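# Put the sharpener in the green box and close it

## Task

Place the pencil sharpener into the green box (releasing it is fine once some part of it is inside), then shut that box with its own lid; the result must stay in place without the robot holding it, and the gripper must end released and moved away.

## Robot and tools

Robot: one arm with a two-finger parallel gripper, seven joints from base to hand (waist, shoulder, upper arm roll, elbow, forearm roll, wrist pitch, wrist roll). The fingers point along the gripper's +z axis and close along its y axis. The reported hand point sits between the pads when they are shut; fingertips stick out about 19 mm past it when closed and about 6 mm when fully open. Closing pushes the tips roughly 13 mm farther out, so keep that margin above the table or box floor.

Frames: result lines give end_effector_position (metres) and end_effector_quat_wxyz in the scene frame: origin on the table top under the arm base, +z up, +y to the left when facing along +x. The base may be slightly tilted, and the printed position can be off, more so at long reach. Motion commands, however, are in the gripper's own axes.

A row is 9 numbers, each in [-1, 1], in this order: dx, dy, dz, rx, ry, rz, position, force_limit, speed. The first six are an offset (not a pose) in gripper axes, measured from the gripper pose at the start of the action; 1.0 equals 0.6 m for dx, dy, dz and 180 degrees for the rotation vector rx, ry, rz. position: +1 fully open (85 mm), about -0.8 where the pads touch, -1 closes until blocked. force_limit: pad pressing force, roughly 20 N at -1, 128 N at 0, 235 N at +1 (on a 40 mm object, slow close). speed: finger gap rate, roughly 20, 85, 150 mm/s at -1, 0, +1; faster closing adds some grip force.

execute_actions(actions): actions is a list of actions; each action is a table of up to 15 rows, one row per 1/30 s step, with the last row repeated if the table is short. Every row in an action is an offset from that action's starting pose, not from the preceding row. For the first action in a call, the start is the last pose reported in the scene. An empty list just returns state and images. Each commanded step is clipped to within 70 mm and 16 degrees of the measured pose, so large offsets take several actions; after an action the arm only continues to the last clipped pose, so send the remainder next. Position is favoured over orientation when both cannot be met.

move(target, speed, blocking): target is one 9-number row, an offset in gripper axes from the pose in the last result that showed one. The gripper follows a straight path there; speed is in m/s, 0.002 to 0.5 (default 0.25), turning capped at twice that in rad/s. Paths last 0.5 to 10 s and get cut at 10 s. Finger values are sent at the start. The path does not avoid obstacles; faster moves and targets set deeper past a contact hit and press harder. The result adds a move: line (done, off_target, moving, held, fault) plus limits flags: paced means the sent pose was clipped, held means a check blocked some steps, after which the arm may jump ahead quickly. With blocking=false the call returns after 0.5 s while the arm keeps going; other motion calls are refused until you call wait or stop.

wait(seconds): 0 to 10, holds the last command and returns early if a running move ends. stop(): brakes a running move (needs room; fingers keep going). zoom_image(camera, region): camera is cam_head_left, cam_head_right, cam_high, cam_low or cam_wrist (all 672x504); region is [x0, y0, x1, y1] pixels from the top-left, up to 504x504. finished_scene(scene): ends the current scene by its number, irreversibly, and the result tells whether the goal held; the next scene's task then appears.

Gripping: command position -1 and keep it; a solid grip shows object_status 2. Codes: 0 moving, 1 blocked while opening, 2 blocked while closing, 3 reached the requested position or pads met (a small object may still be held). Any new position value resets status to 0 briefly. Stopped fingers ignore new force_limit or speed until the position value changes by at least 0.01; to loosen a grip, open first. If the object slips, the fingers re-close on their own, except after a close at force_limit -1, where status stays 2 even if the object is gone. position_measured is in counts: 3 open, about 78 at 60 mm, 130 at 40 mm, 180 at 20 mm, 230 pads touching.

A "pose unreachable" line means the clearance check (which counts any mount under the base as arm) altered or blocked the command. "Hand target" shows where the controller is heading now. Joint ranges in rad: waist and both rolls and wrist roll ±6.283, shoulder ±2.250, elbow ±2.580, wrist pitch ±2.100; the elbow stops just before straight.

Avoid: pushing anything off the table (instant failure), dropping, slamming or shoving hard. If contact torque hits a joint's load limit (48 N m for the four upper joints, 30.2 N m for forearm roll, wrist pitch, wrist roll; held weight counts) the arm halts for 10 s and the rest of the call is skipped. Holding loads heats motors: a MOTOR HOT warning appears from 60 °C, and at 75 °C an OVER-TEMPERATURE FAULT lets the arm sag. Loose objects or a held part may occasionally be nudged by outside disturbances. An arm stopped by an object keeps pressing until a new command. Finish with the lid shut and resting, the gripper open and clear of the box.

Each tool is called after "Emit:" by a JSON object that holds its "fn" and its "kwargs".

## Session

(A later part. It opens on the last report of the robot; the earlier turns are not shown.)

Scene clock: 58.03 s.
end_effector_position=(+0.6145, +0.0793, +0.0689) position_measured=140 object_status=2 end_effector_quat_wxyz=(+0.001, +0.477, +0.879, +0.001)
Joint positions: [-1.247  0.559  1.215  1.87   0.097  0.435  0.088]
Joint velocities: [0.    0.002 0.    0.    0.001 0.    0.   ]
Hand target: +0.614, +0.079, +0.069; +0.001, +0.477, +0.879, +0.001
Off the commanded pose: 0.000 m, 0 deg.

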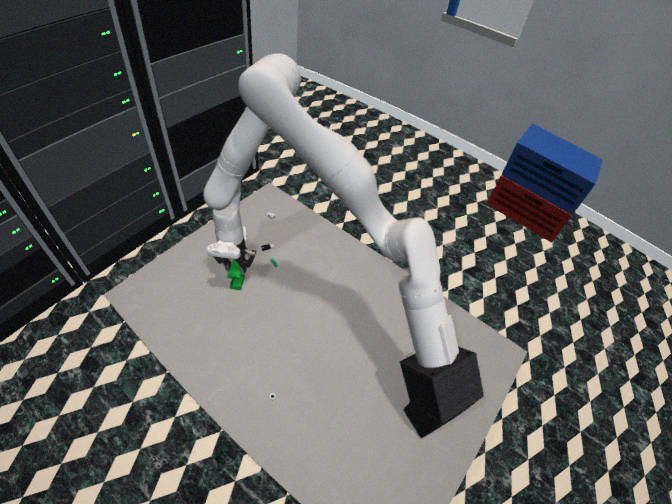

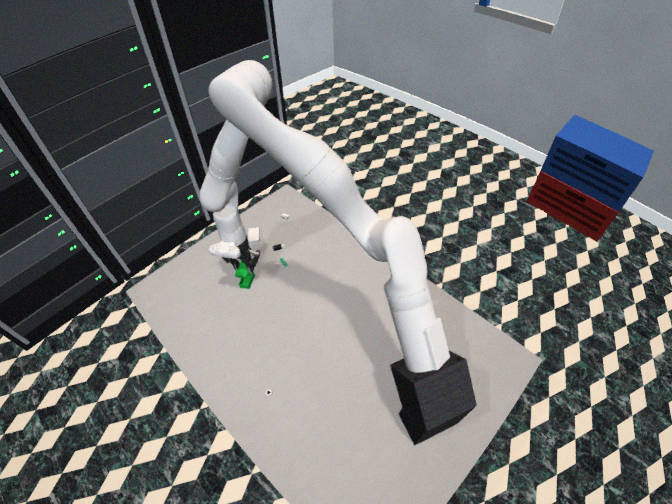

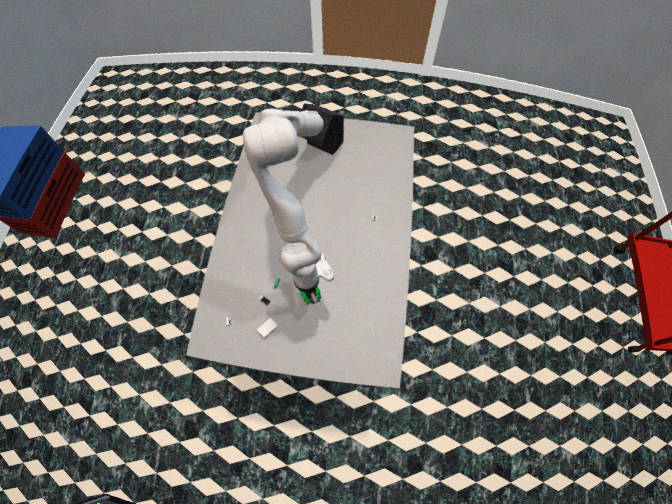

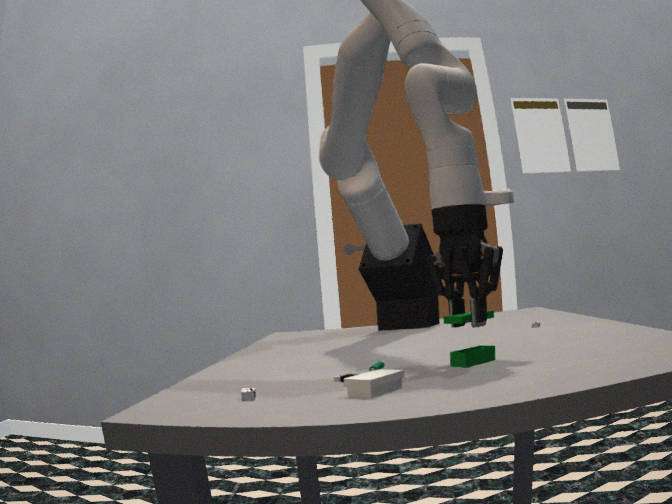

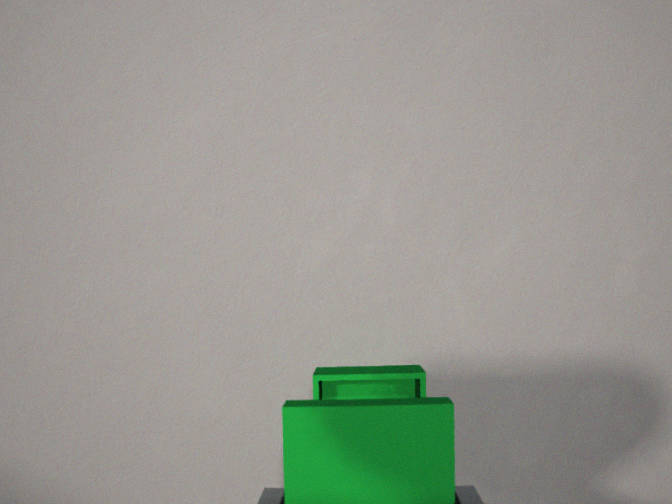

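Emit:
{"fn": "move", "kwargs": {"target": [0.2,0,0,0,0,0,-1,-0.5,-0.5], "speed": 0.15}}

Emit:
{"fn": "move", "kwargs": {"target": [0,0,0.088,0,0,0,-1,-0.5,-0.5], "speed": 0.05}}

Emit:
{"fn": "zoom_image", "kwargs": {"camera": "cam_low", "region": [420, 240, 620, 390]}}

Scene clock: 63.00 s.
end_effector_position=(+0.5491, +0.1796, +0.0692) position_measured=140 object_status=2 end_effector_quat_wxyz=(+0.001, +0.478, +0.879, +0.002)
Joint positions: [-1.387  0.77   1.174  1.905 -0.001  0.406 -0.094]
Joint velocities: [-0.003  0.008 -0.    -0.001  0.002  0.001 -0.   ]
Hand target: +0.549, +0.180, +0.069; +0.001, +0.477, +0.879, +0.002
Off the commanded pose: 0.000 m, 0 deg.
move: done

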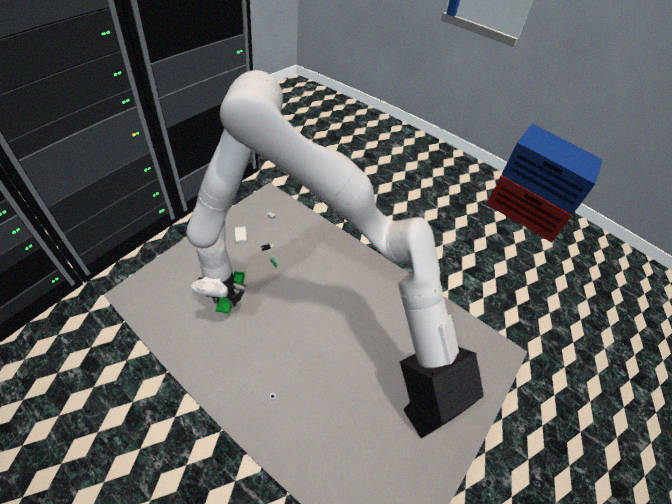

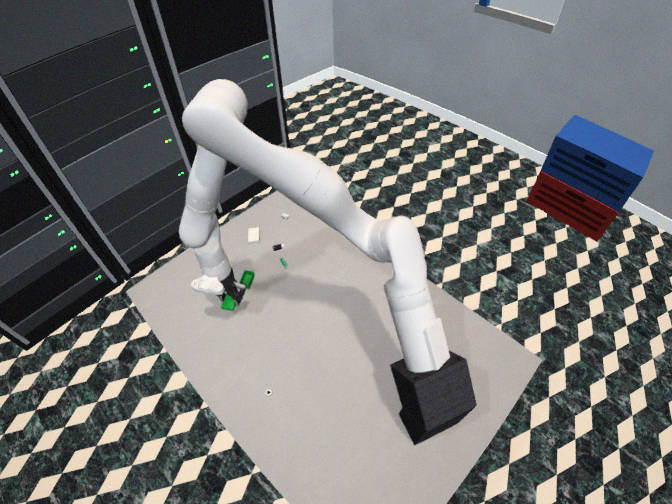

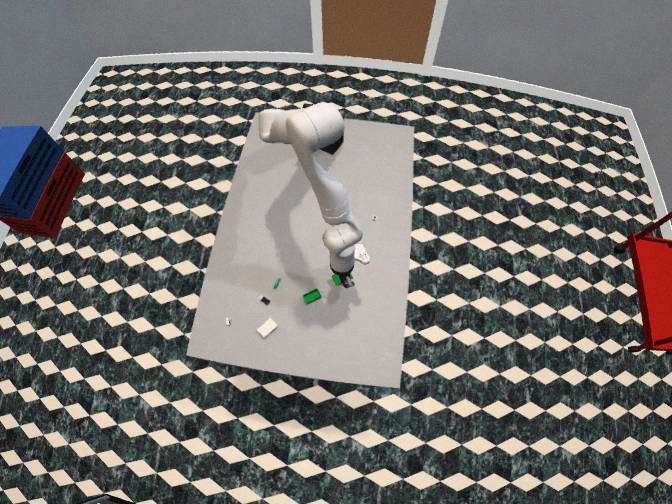

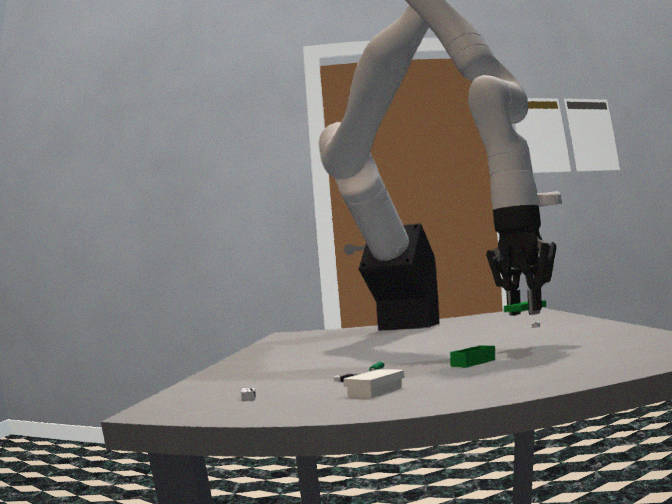

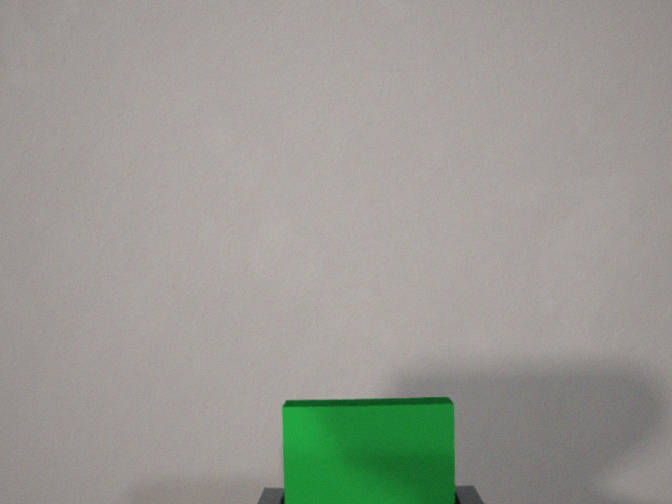

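Scene clock: 64.33 s.
end_effector_position=(+0.5491, +0.1804, +0.0172) position_measured=140 object_status=2 end_effector_quat_wxyz=(+0.000, +0.477, +0.879, +0.002)
Joint positions: [-1.237  0.83   1.071  1.888 -0.026  0.3   -0.074]
Joint velocities: [ 0.001 -0.001 -0.001  0.     0.     0.     0.002]
Hand target: +0.549, +0.180, +0.016; +0.001, +0.478, +0.879, +0.002
Off the commanded pose: 0.001 m, 0 deg.
move: done

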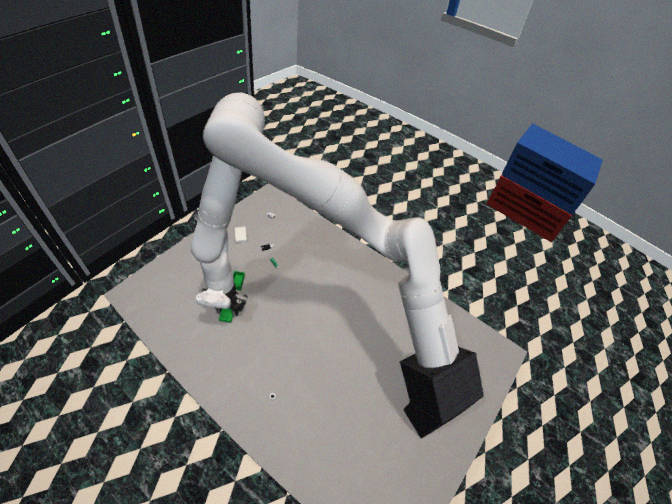

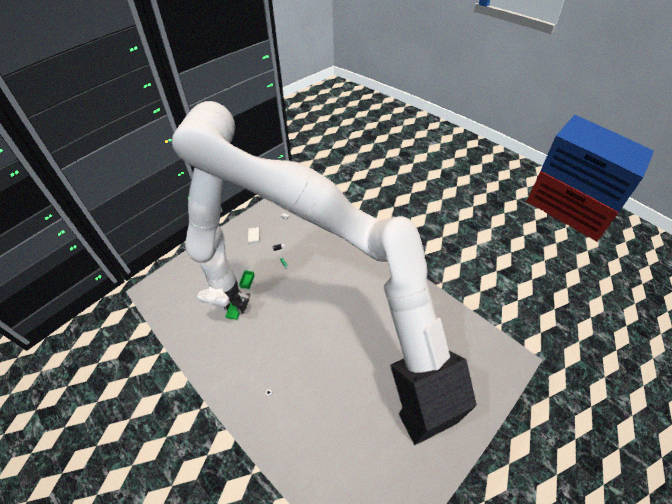

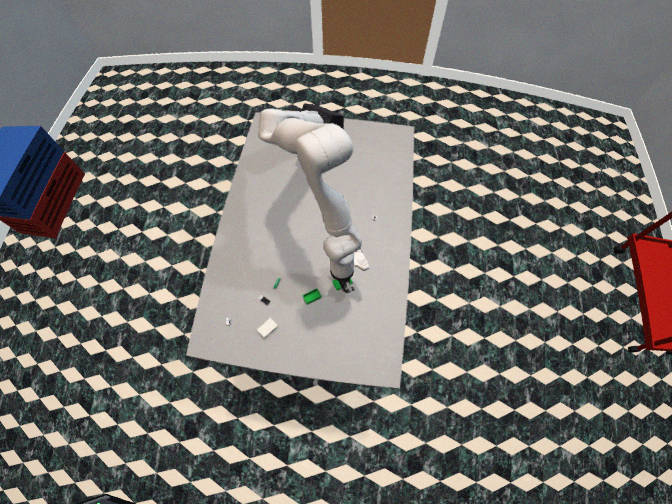

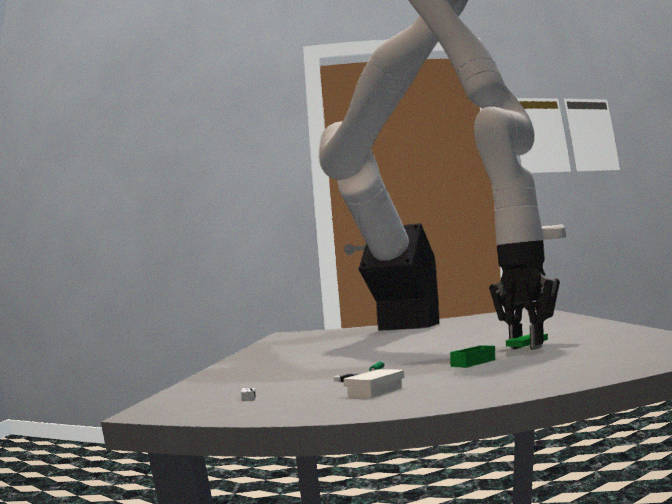

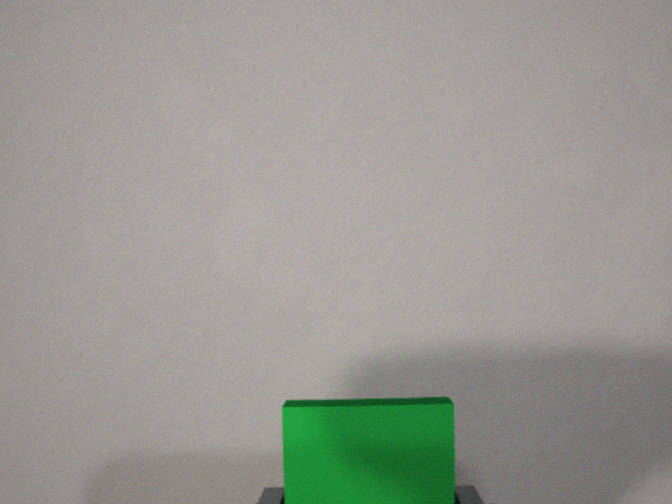

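Region (420, 240, 620, 390) of cam_low's 672x504 image, scaled by 2.520, with more detail than that image has; it fills the top 378 rows of this view, and the rest is white.

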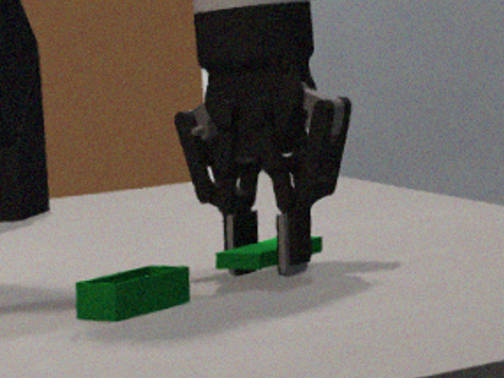

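Emit:
{"fn": "execute_actions", "kwargs": {"actions": [[[0,0,0.01,0,0,0,-1,-0.5,-0.5]],[[0,0,0,0,0,0,-1,-0.5,-0.5]],[[0,0,0,0,0,0,1,0,-0.5]],[[0,0,0,0,0,0,1,0,-0.5]],[[0,0,-0.1,0,0,0,1,0,0]],[[0,0,-0.1,0,0,0,1,0,0]],[[0,0,-0.1,0,0,0,1,0,0]]]}}

Scene clock: 73.47 s.
end_effector_position=(+0.5508, +0.1766, +0.1930) position_measured=3 object_status=3 end_effector_quat_wxyz=(-0.001, +0.481, +0.877, +0.002)
Joint positions: [-1.758  0.653  1.42   1.857  0.084  0.721 -0.165]
Joint velocities: [-0.044 -0.009  0.007 -0.003  0.002  0.015 -0.001]
Hand target: +0.550, +0.178, +0.194; -0.001, +0.480, +0.877, +0.003
Off the commanded pose: 0.002 m, 0 deg.

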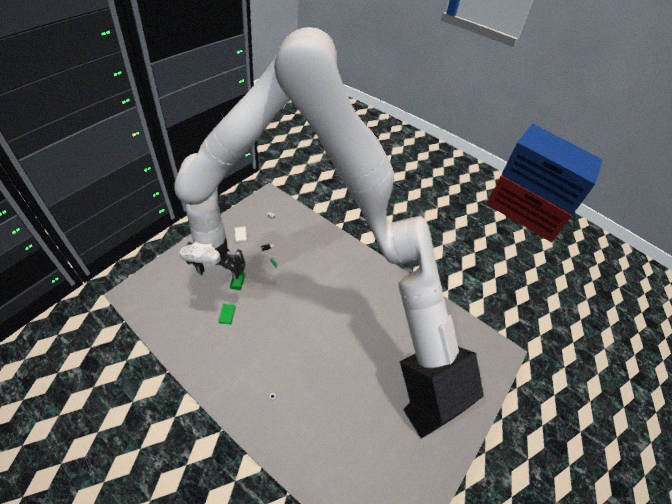

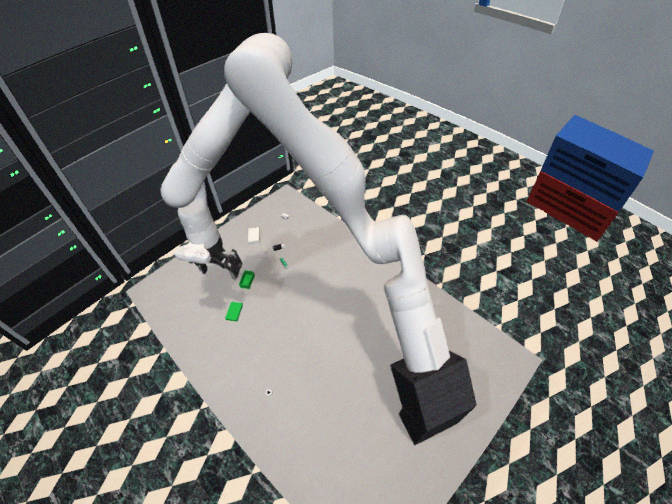

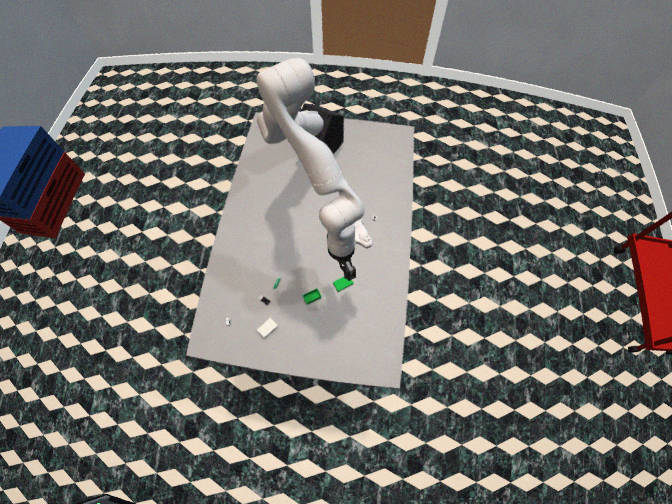

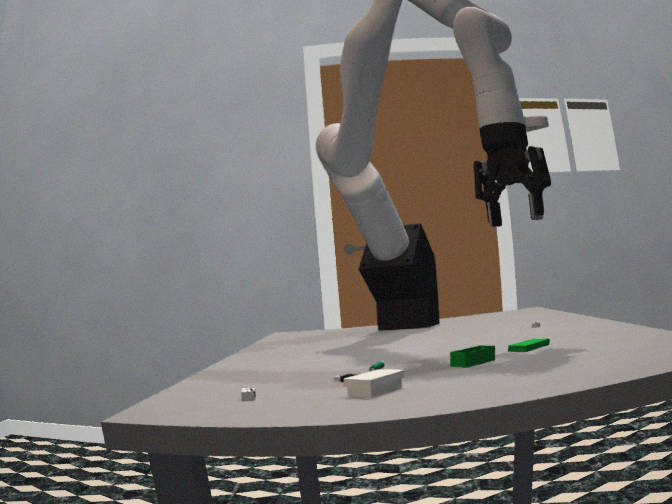

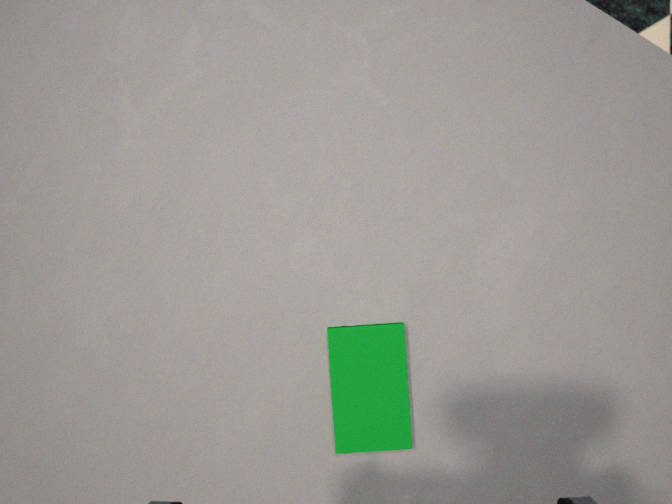

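Emit:
{"fn": "move", "kwargs": {"target": [-0.612,-0.054,0,0,0,0,1,0,0]}}

Scene clock: 82.87 s.
end_effector_position=(+0.7221, -0.1497, +0.1924) position_measured=3 object_status=3 end_effector_quat_wxyz=(-0.000, +0.480, +0.877, +0.001)
Joint positions: [-1.902  0.083  2.046  1.508  0.301  0.935  0.448]
Joint velocities: [ 0.001 -0.009 -0.003 -0.003  0.001  0.003 -0.001]
Hand target: +0.722, -0.150, +0.192; -0.001, +0.481, +0.877, +0.002
Off the commanded pose: 0.001 m, 0 deg.
move: done

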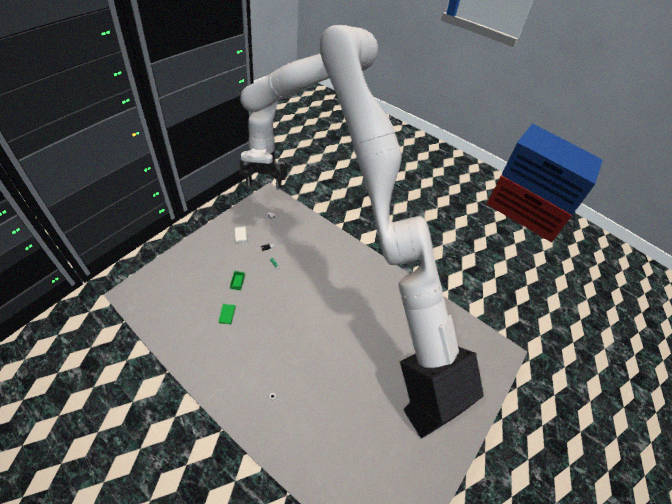

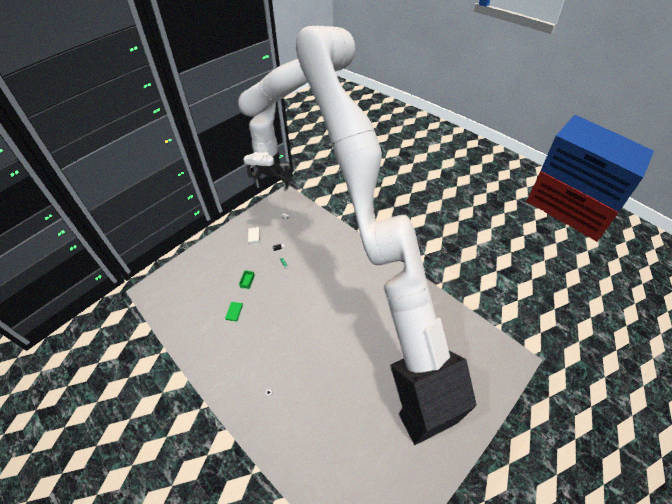

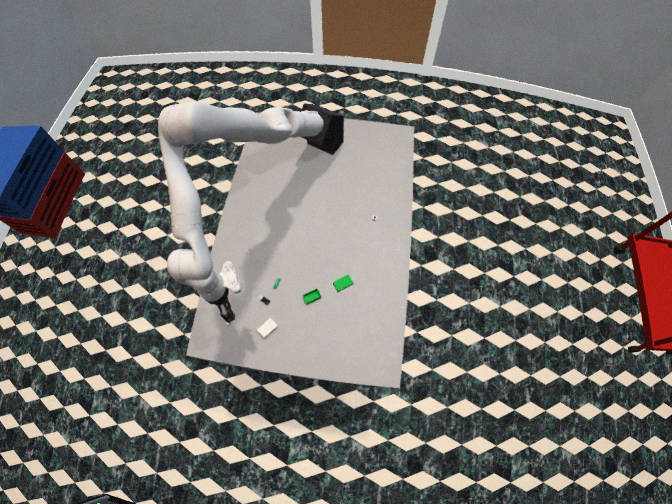

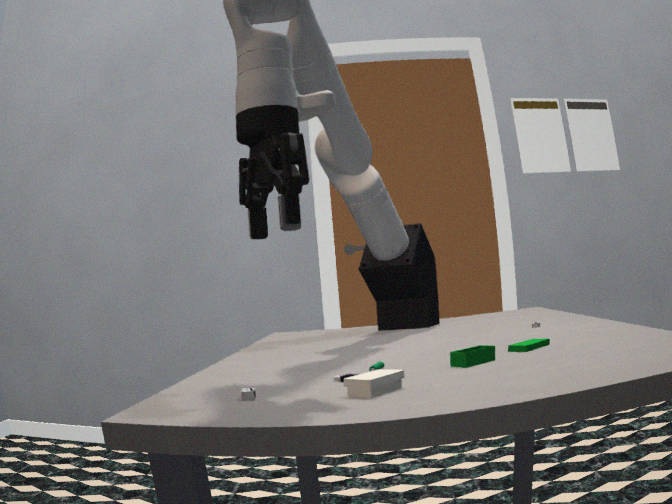

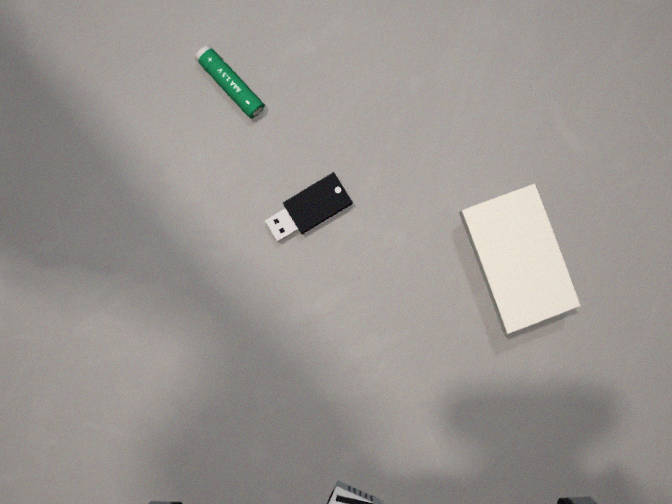

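Emit:
{"fn": "move", "kwargs": {"target": [-0.07,-0.008,0.12,0,0,0,1,0,0], "speed": 0.12}}

Scene clock: 88.57 s.
end_effector_position=(+0.7405, -0.1877, +0.1203) position_measured=3 object_status=3 end_effector_quat_wxyz=(-0.001, +0.480, +0.877, +0.001)
Joint positions: [-2.002 -0.182  2.003  1.448  0.65   0.937  0.28 ]
Joint velocities: [-0.004 -0.002 -0.001 -0.001  0.001  0.003 -0.   ]
Hand target: +0.741, -0.187, +0.120; -0.001, +0.480, +0.877, +0.001
Off the commanded pose: 0.000 m, 0 deg.
move: done

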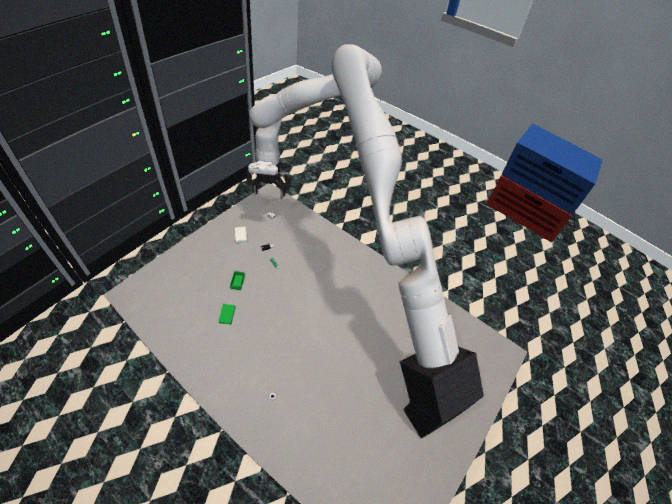

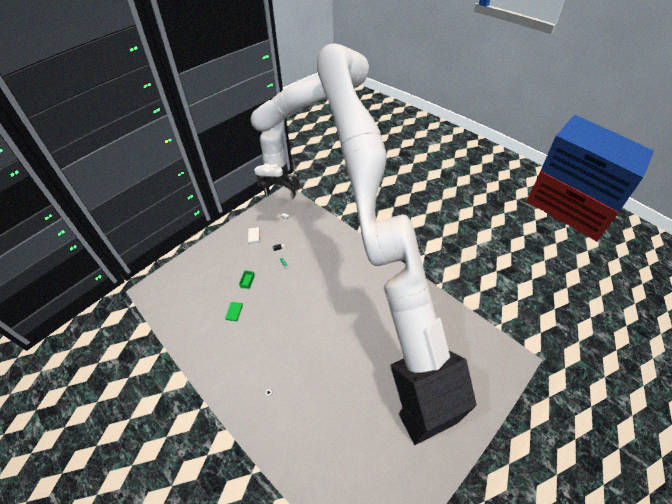

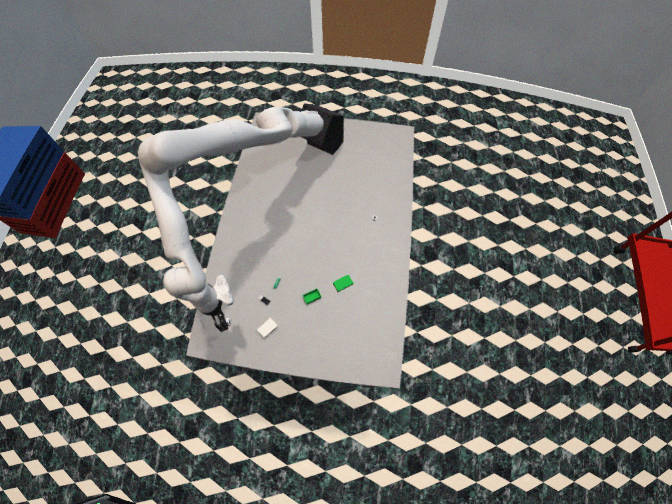

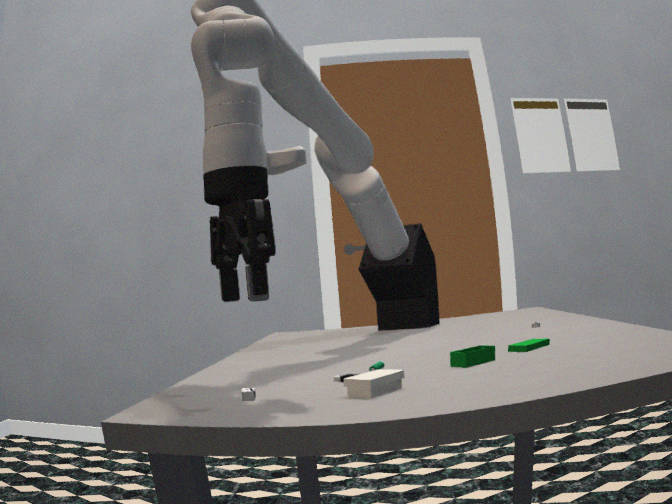

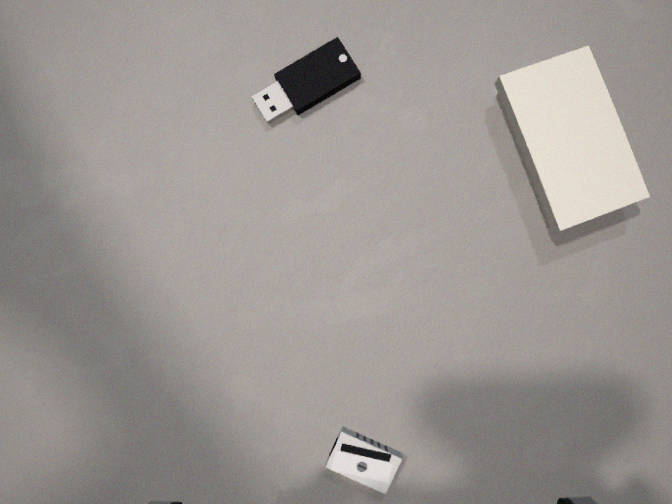

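Emit:
{"fn": "move", "kwargs": {"target": [-0.025,-0.003,0.1,0,0,-0.417,1,0,0], "speed": 0.3}}

Emit:
{"fn": "zoom_image", "kwargs": {"camera": "cam_low", "region": [150, 290, 350, 440]}}

Emit:
{"fn": "zoom_image", "kwargs": {"camera": "cam_high", "region": [150, 260, 310, 380]}}

Scene clock: 102.70 s.
end_effector_position=(+0.7470, -0.2011, +0.0602) position_measured=3 object_status=3 end_effector_quat_wxyz=(-0.000, -0.154, +0.988, +0.001)
Joint positions: [-2.015 -0.403  1.856  1.415  0.962  0.998  1.44 ]
Joint velocities: [-0.001 -0.004  0.001 -0.     0.     0.002  0.002]
Hand target: +0.747, -0.201, +0.060; -0.000, -0.154, +0.988, +0.001
Off the commanded pose: 0.000 m, 0 deg.
move: done

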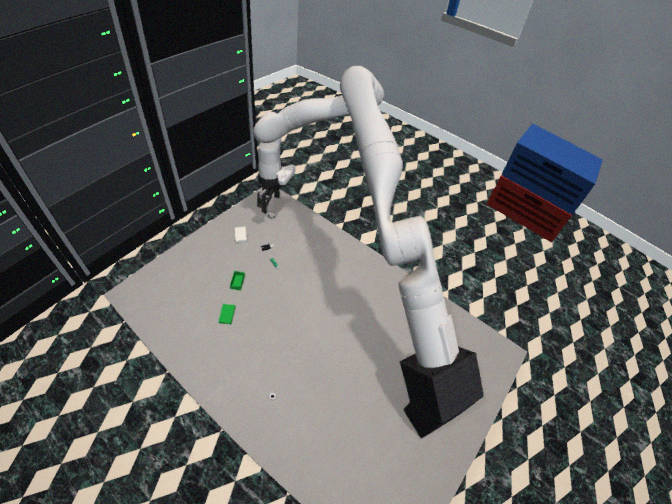

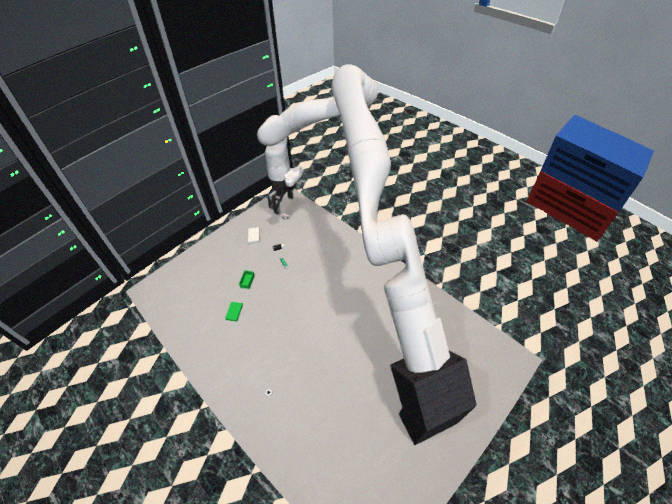

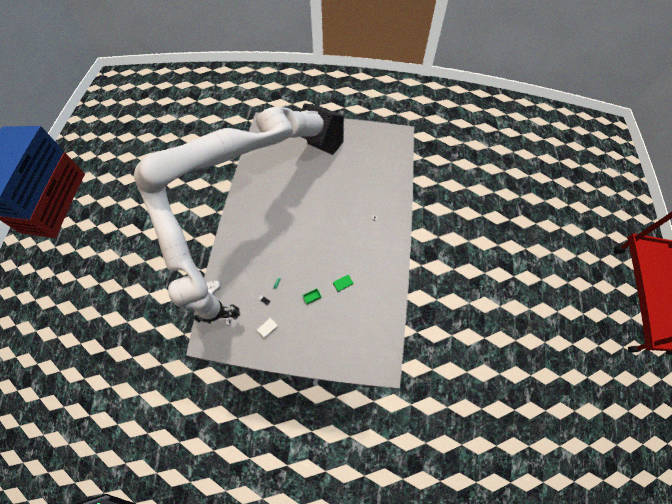

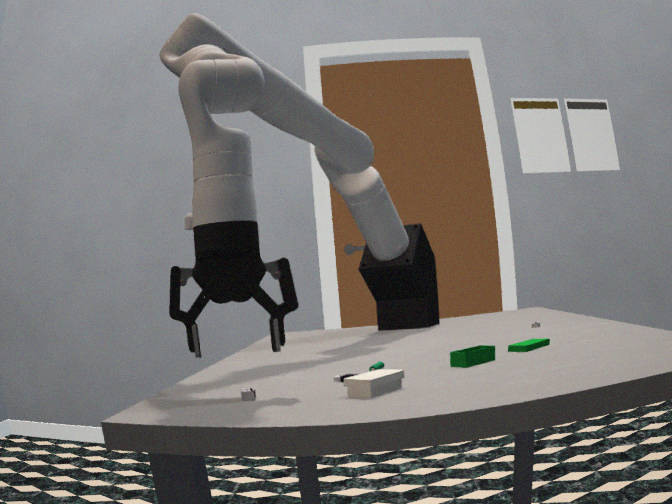

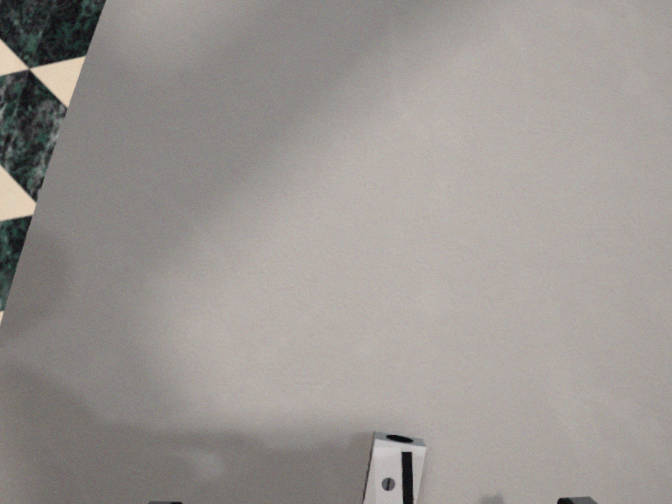

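Region (150, 290, 350, 440) of cam_low's 672x504 image, scaled by 2.520, with more detail than that image has; it fills the top 378 rows of this view, and the rest is white.

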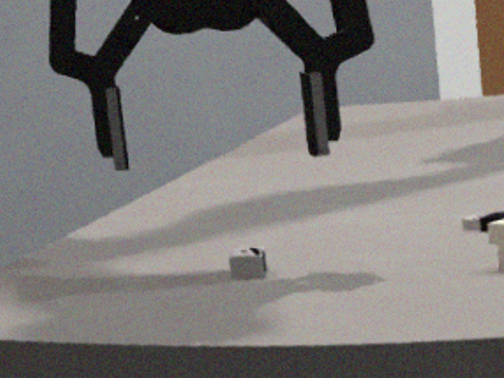

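Region (150, 260, 310, 380) of cam_high's 672x504 image, scaled by 3.150, with more detail than that image has; it fills the top 378 rows of this view, and the rest is white.

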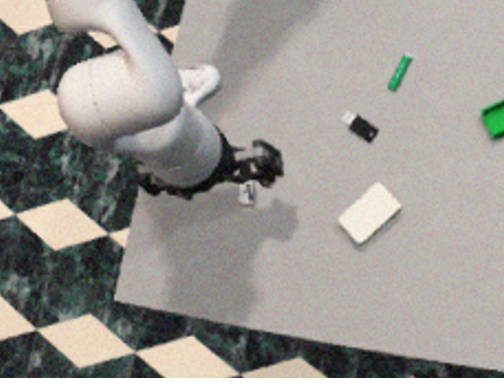

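Emit:
{"fn": "move", "kwargs": {"target": [-0.008,0.009,0.065,0,0,0.04,1,0,0], "speed": 0.05}}

Emit:
{"fn": "zoom_image", "kwargs": {"camera": "cam_low", "region": [150, 290, 350, 440]}}

Scene clock: 108.93 s.
end_effector_position=(+0.7499, -0.1948, +0.0213) position_measured=3 object_status=3 end_effector_quat_wxyz=(-0.000, -0.091, +0.996, +0.001)
Joint positions: [-2.119 -0.473  1.945  1.395  1.038  0.97   1.271]
Joint velocities: [-0.005 -0.003 -0.     0.     0.     0.    -0.004]
Hand target: +0.750, -0.194, +0.021; -0.000, -0.091, +0.996, +0.001
Off the commanded pose: 0.000 m, 0 deg.
move: done

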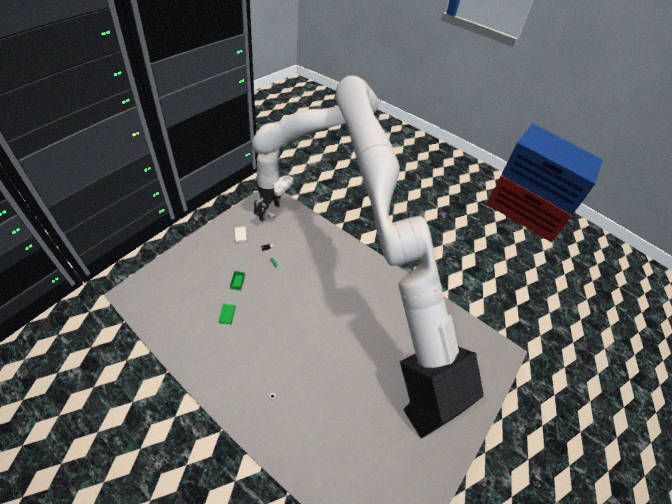

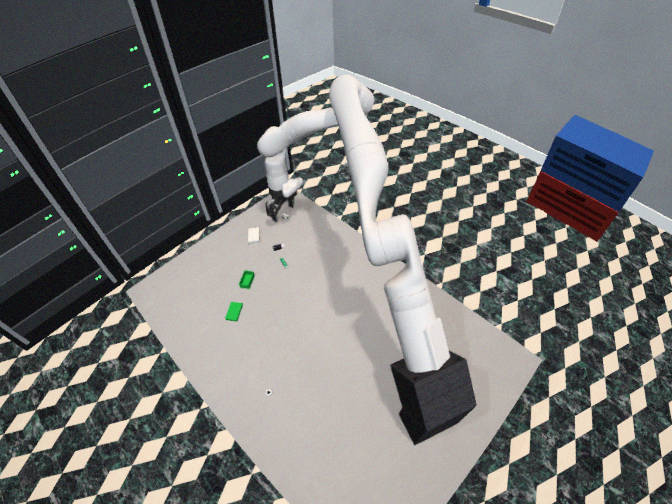

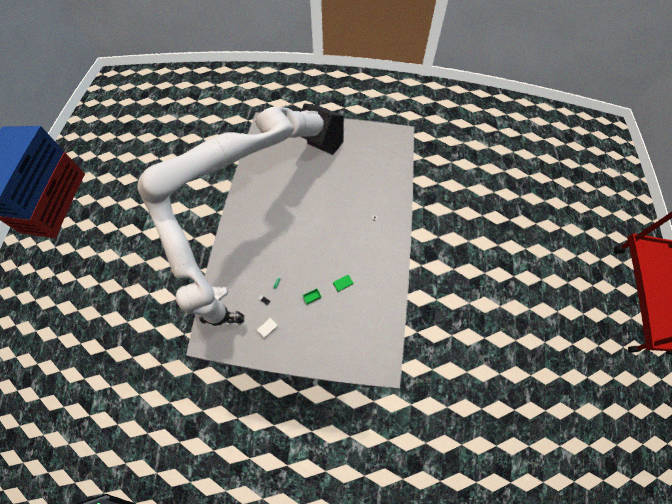

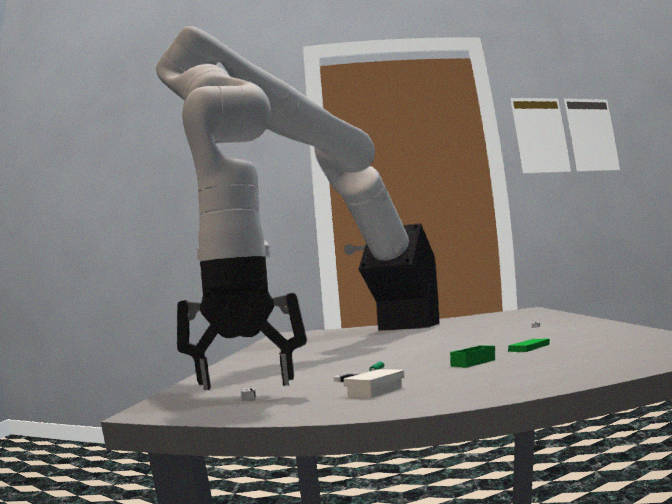

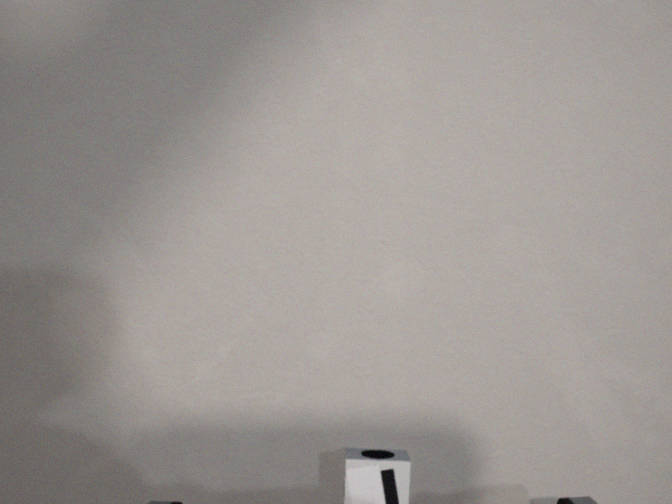

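Region (150, 290, 350, 440) of cam_low's 672x504 image, scaled by 2.520, with more detail than that image has; it fills the top 378 rows of this view, and the rest is white.

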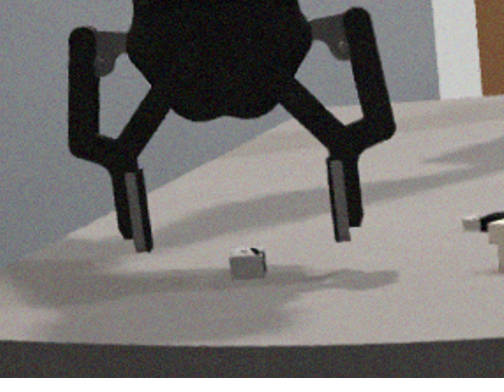

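Emit:
{"fn": "execute_actions", "kwargs": {"actions": [[[0,0.002,0.008,0,0,0,0,0,0]],[[0,0,0,0,0,0,0,0,0]],[[0,0,0,0,0,0,-1,-0.5,-0.5]],[[0,0,0,0,0,0,-1,-0.5,-0.5]],[[0,0,0,0,0,0,-1,-0.5,-0.5]],[[0,0,-0.05,0,0,0,-1,-0.5,-0.5]],[[0,0,-0.05,0,0,0,-1,-0.5,-0.5]],[[0,0,0,0,0,0,-1,-0.5,-0.5]]]}}

Emit:
{"fn": "zoom_image", "kwargs": {"camera": "cam_low", "region": [150, 290, 350, 440]}}

Scene clock: 118.07 s.
end_effector_position=(+0.7523, -0.1926, +0.0795) position_measured=198 object_status=2 end_effector_quat_wxyz=(+0.003, -0.092, +0.996, -0.000)
Joint positions: [-2.02  -0.358  1.862  1.41   0.917  1.007  1.325]
Joint velocities: [-0.    -0.     0.    -0.     0.001 -0.     0.002]
Hand target: +0.752, -0.193, +0.079; +0.003, -0.092, +0.996, -0.000
Off the commanded pose: 0.000 m, 0 deg.

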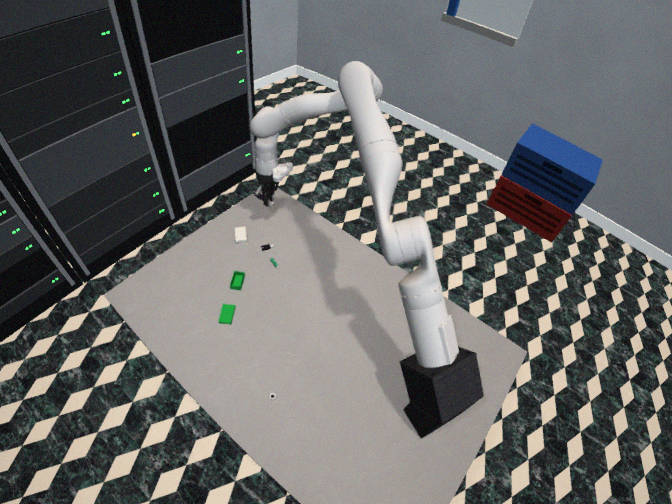

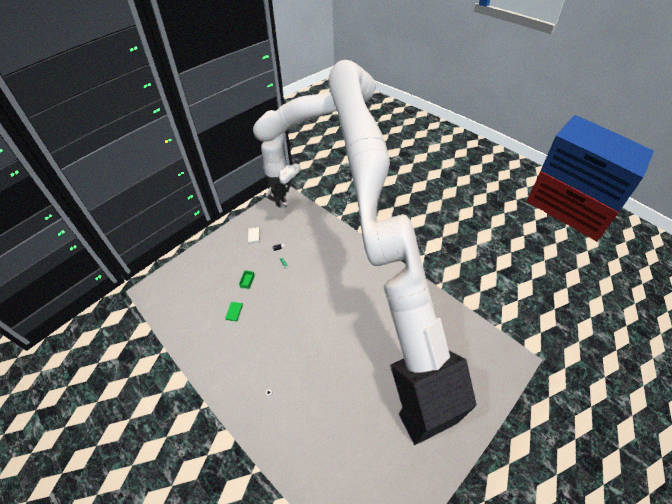

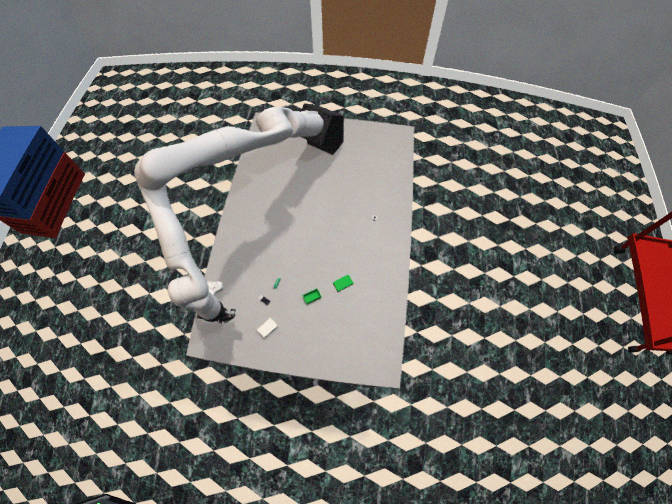

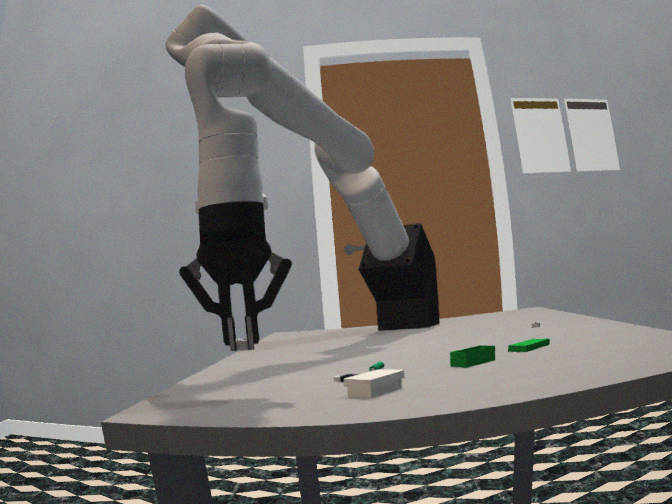

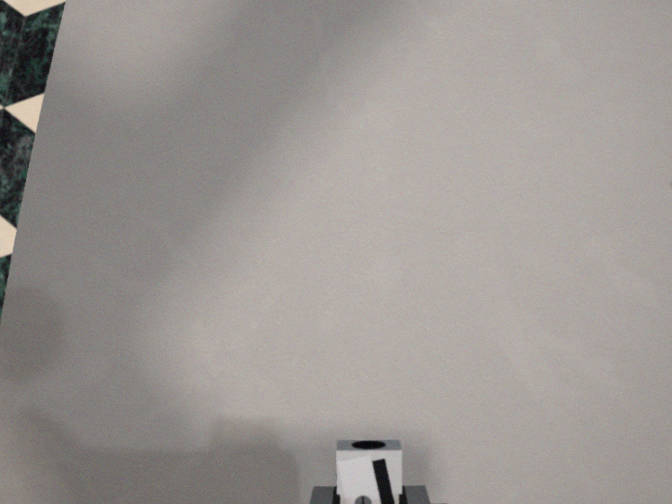

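Region (150, 290, 350, 440) of cam_low's 672x504 image, scaled by 2.520, with more detail than that image has; it fills the top 378 rows of this view, and the rest is white.

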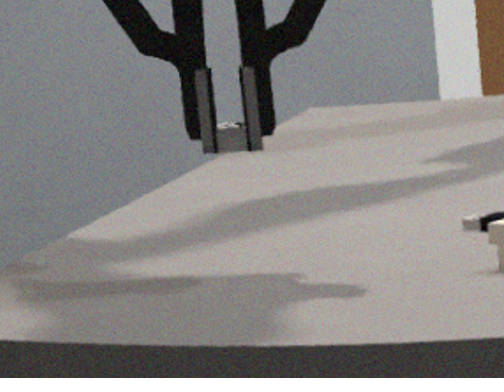

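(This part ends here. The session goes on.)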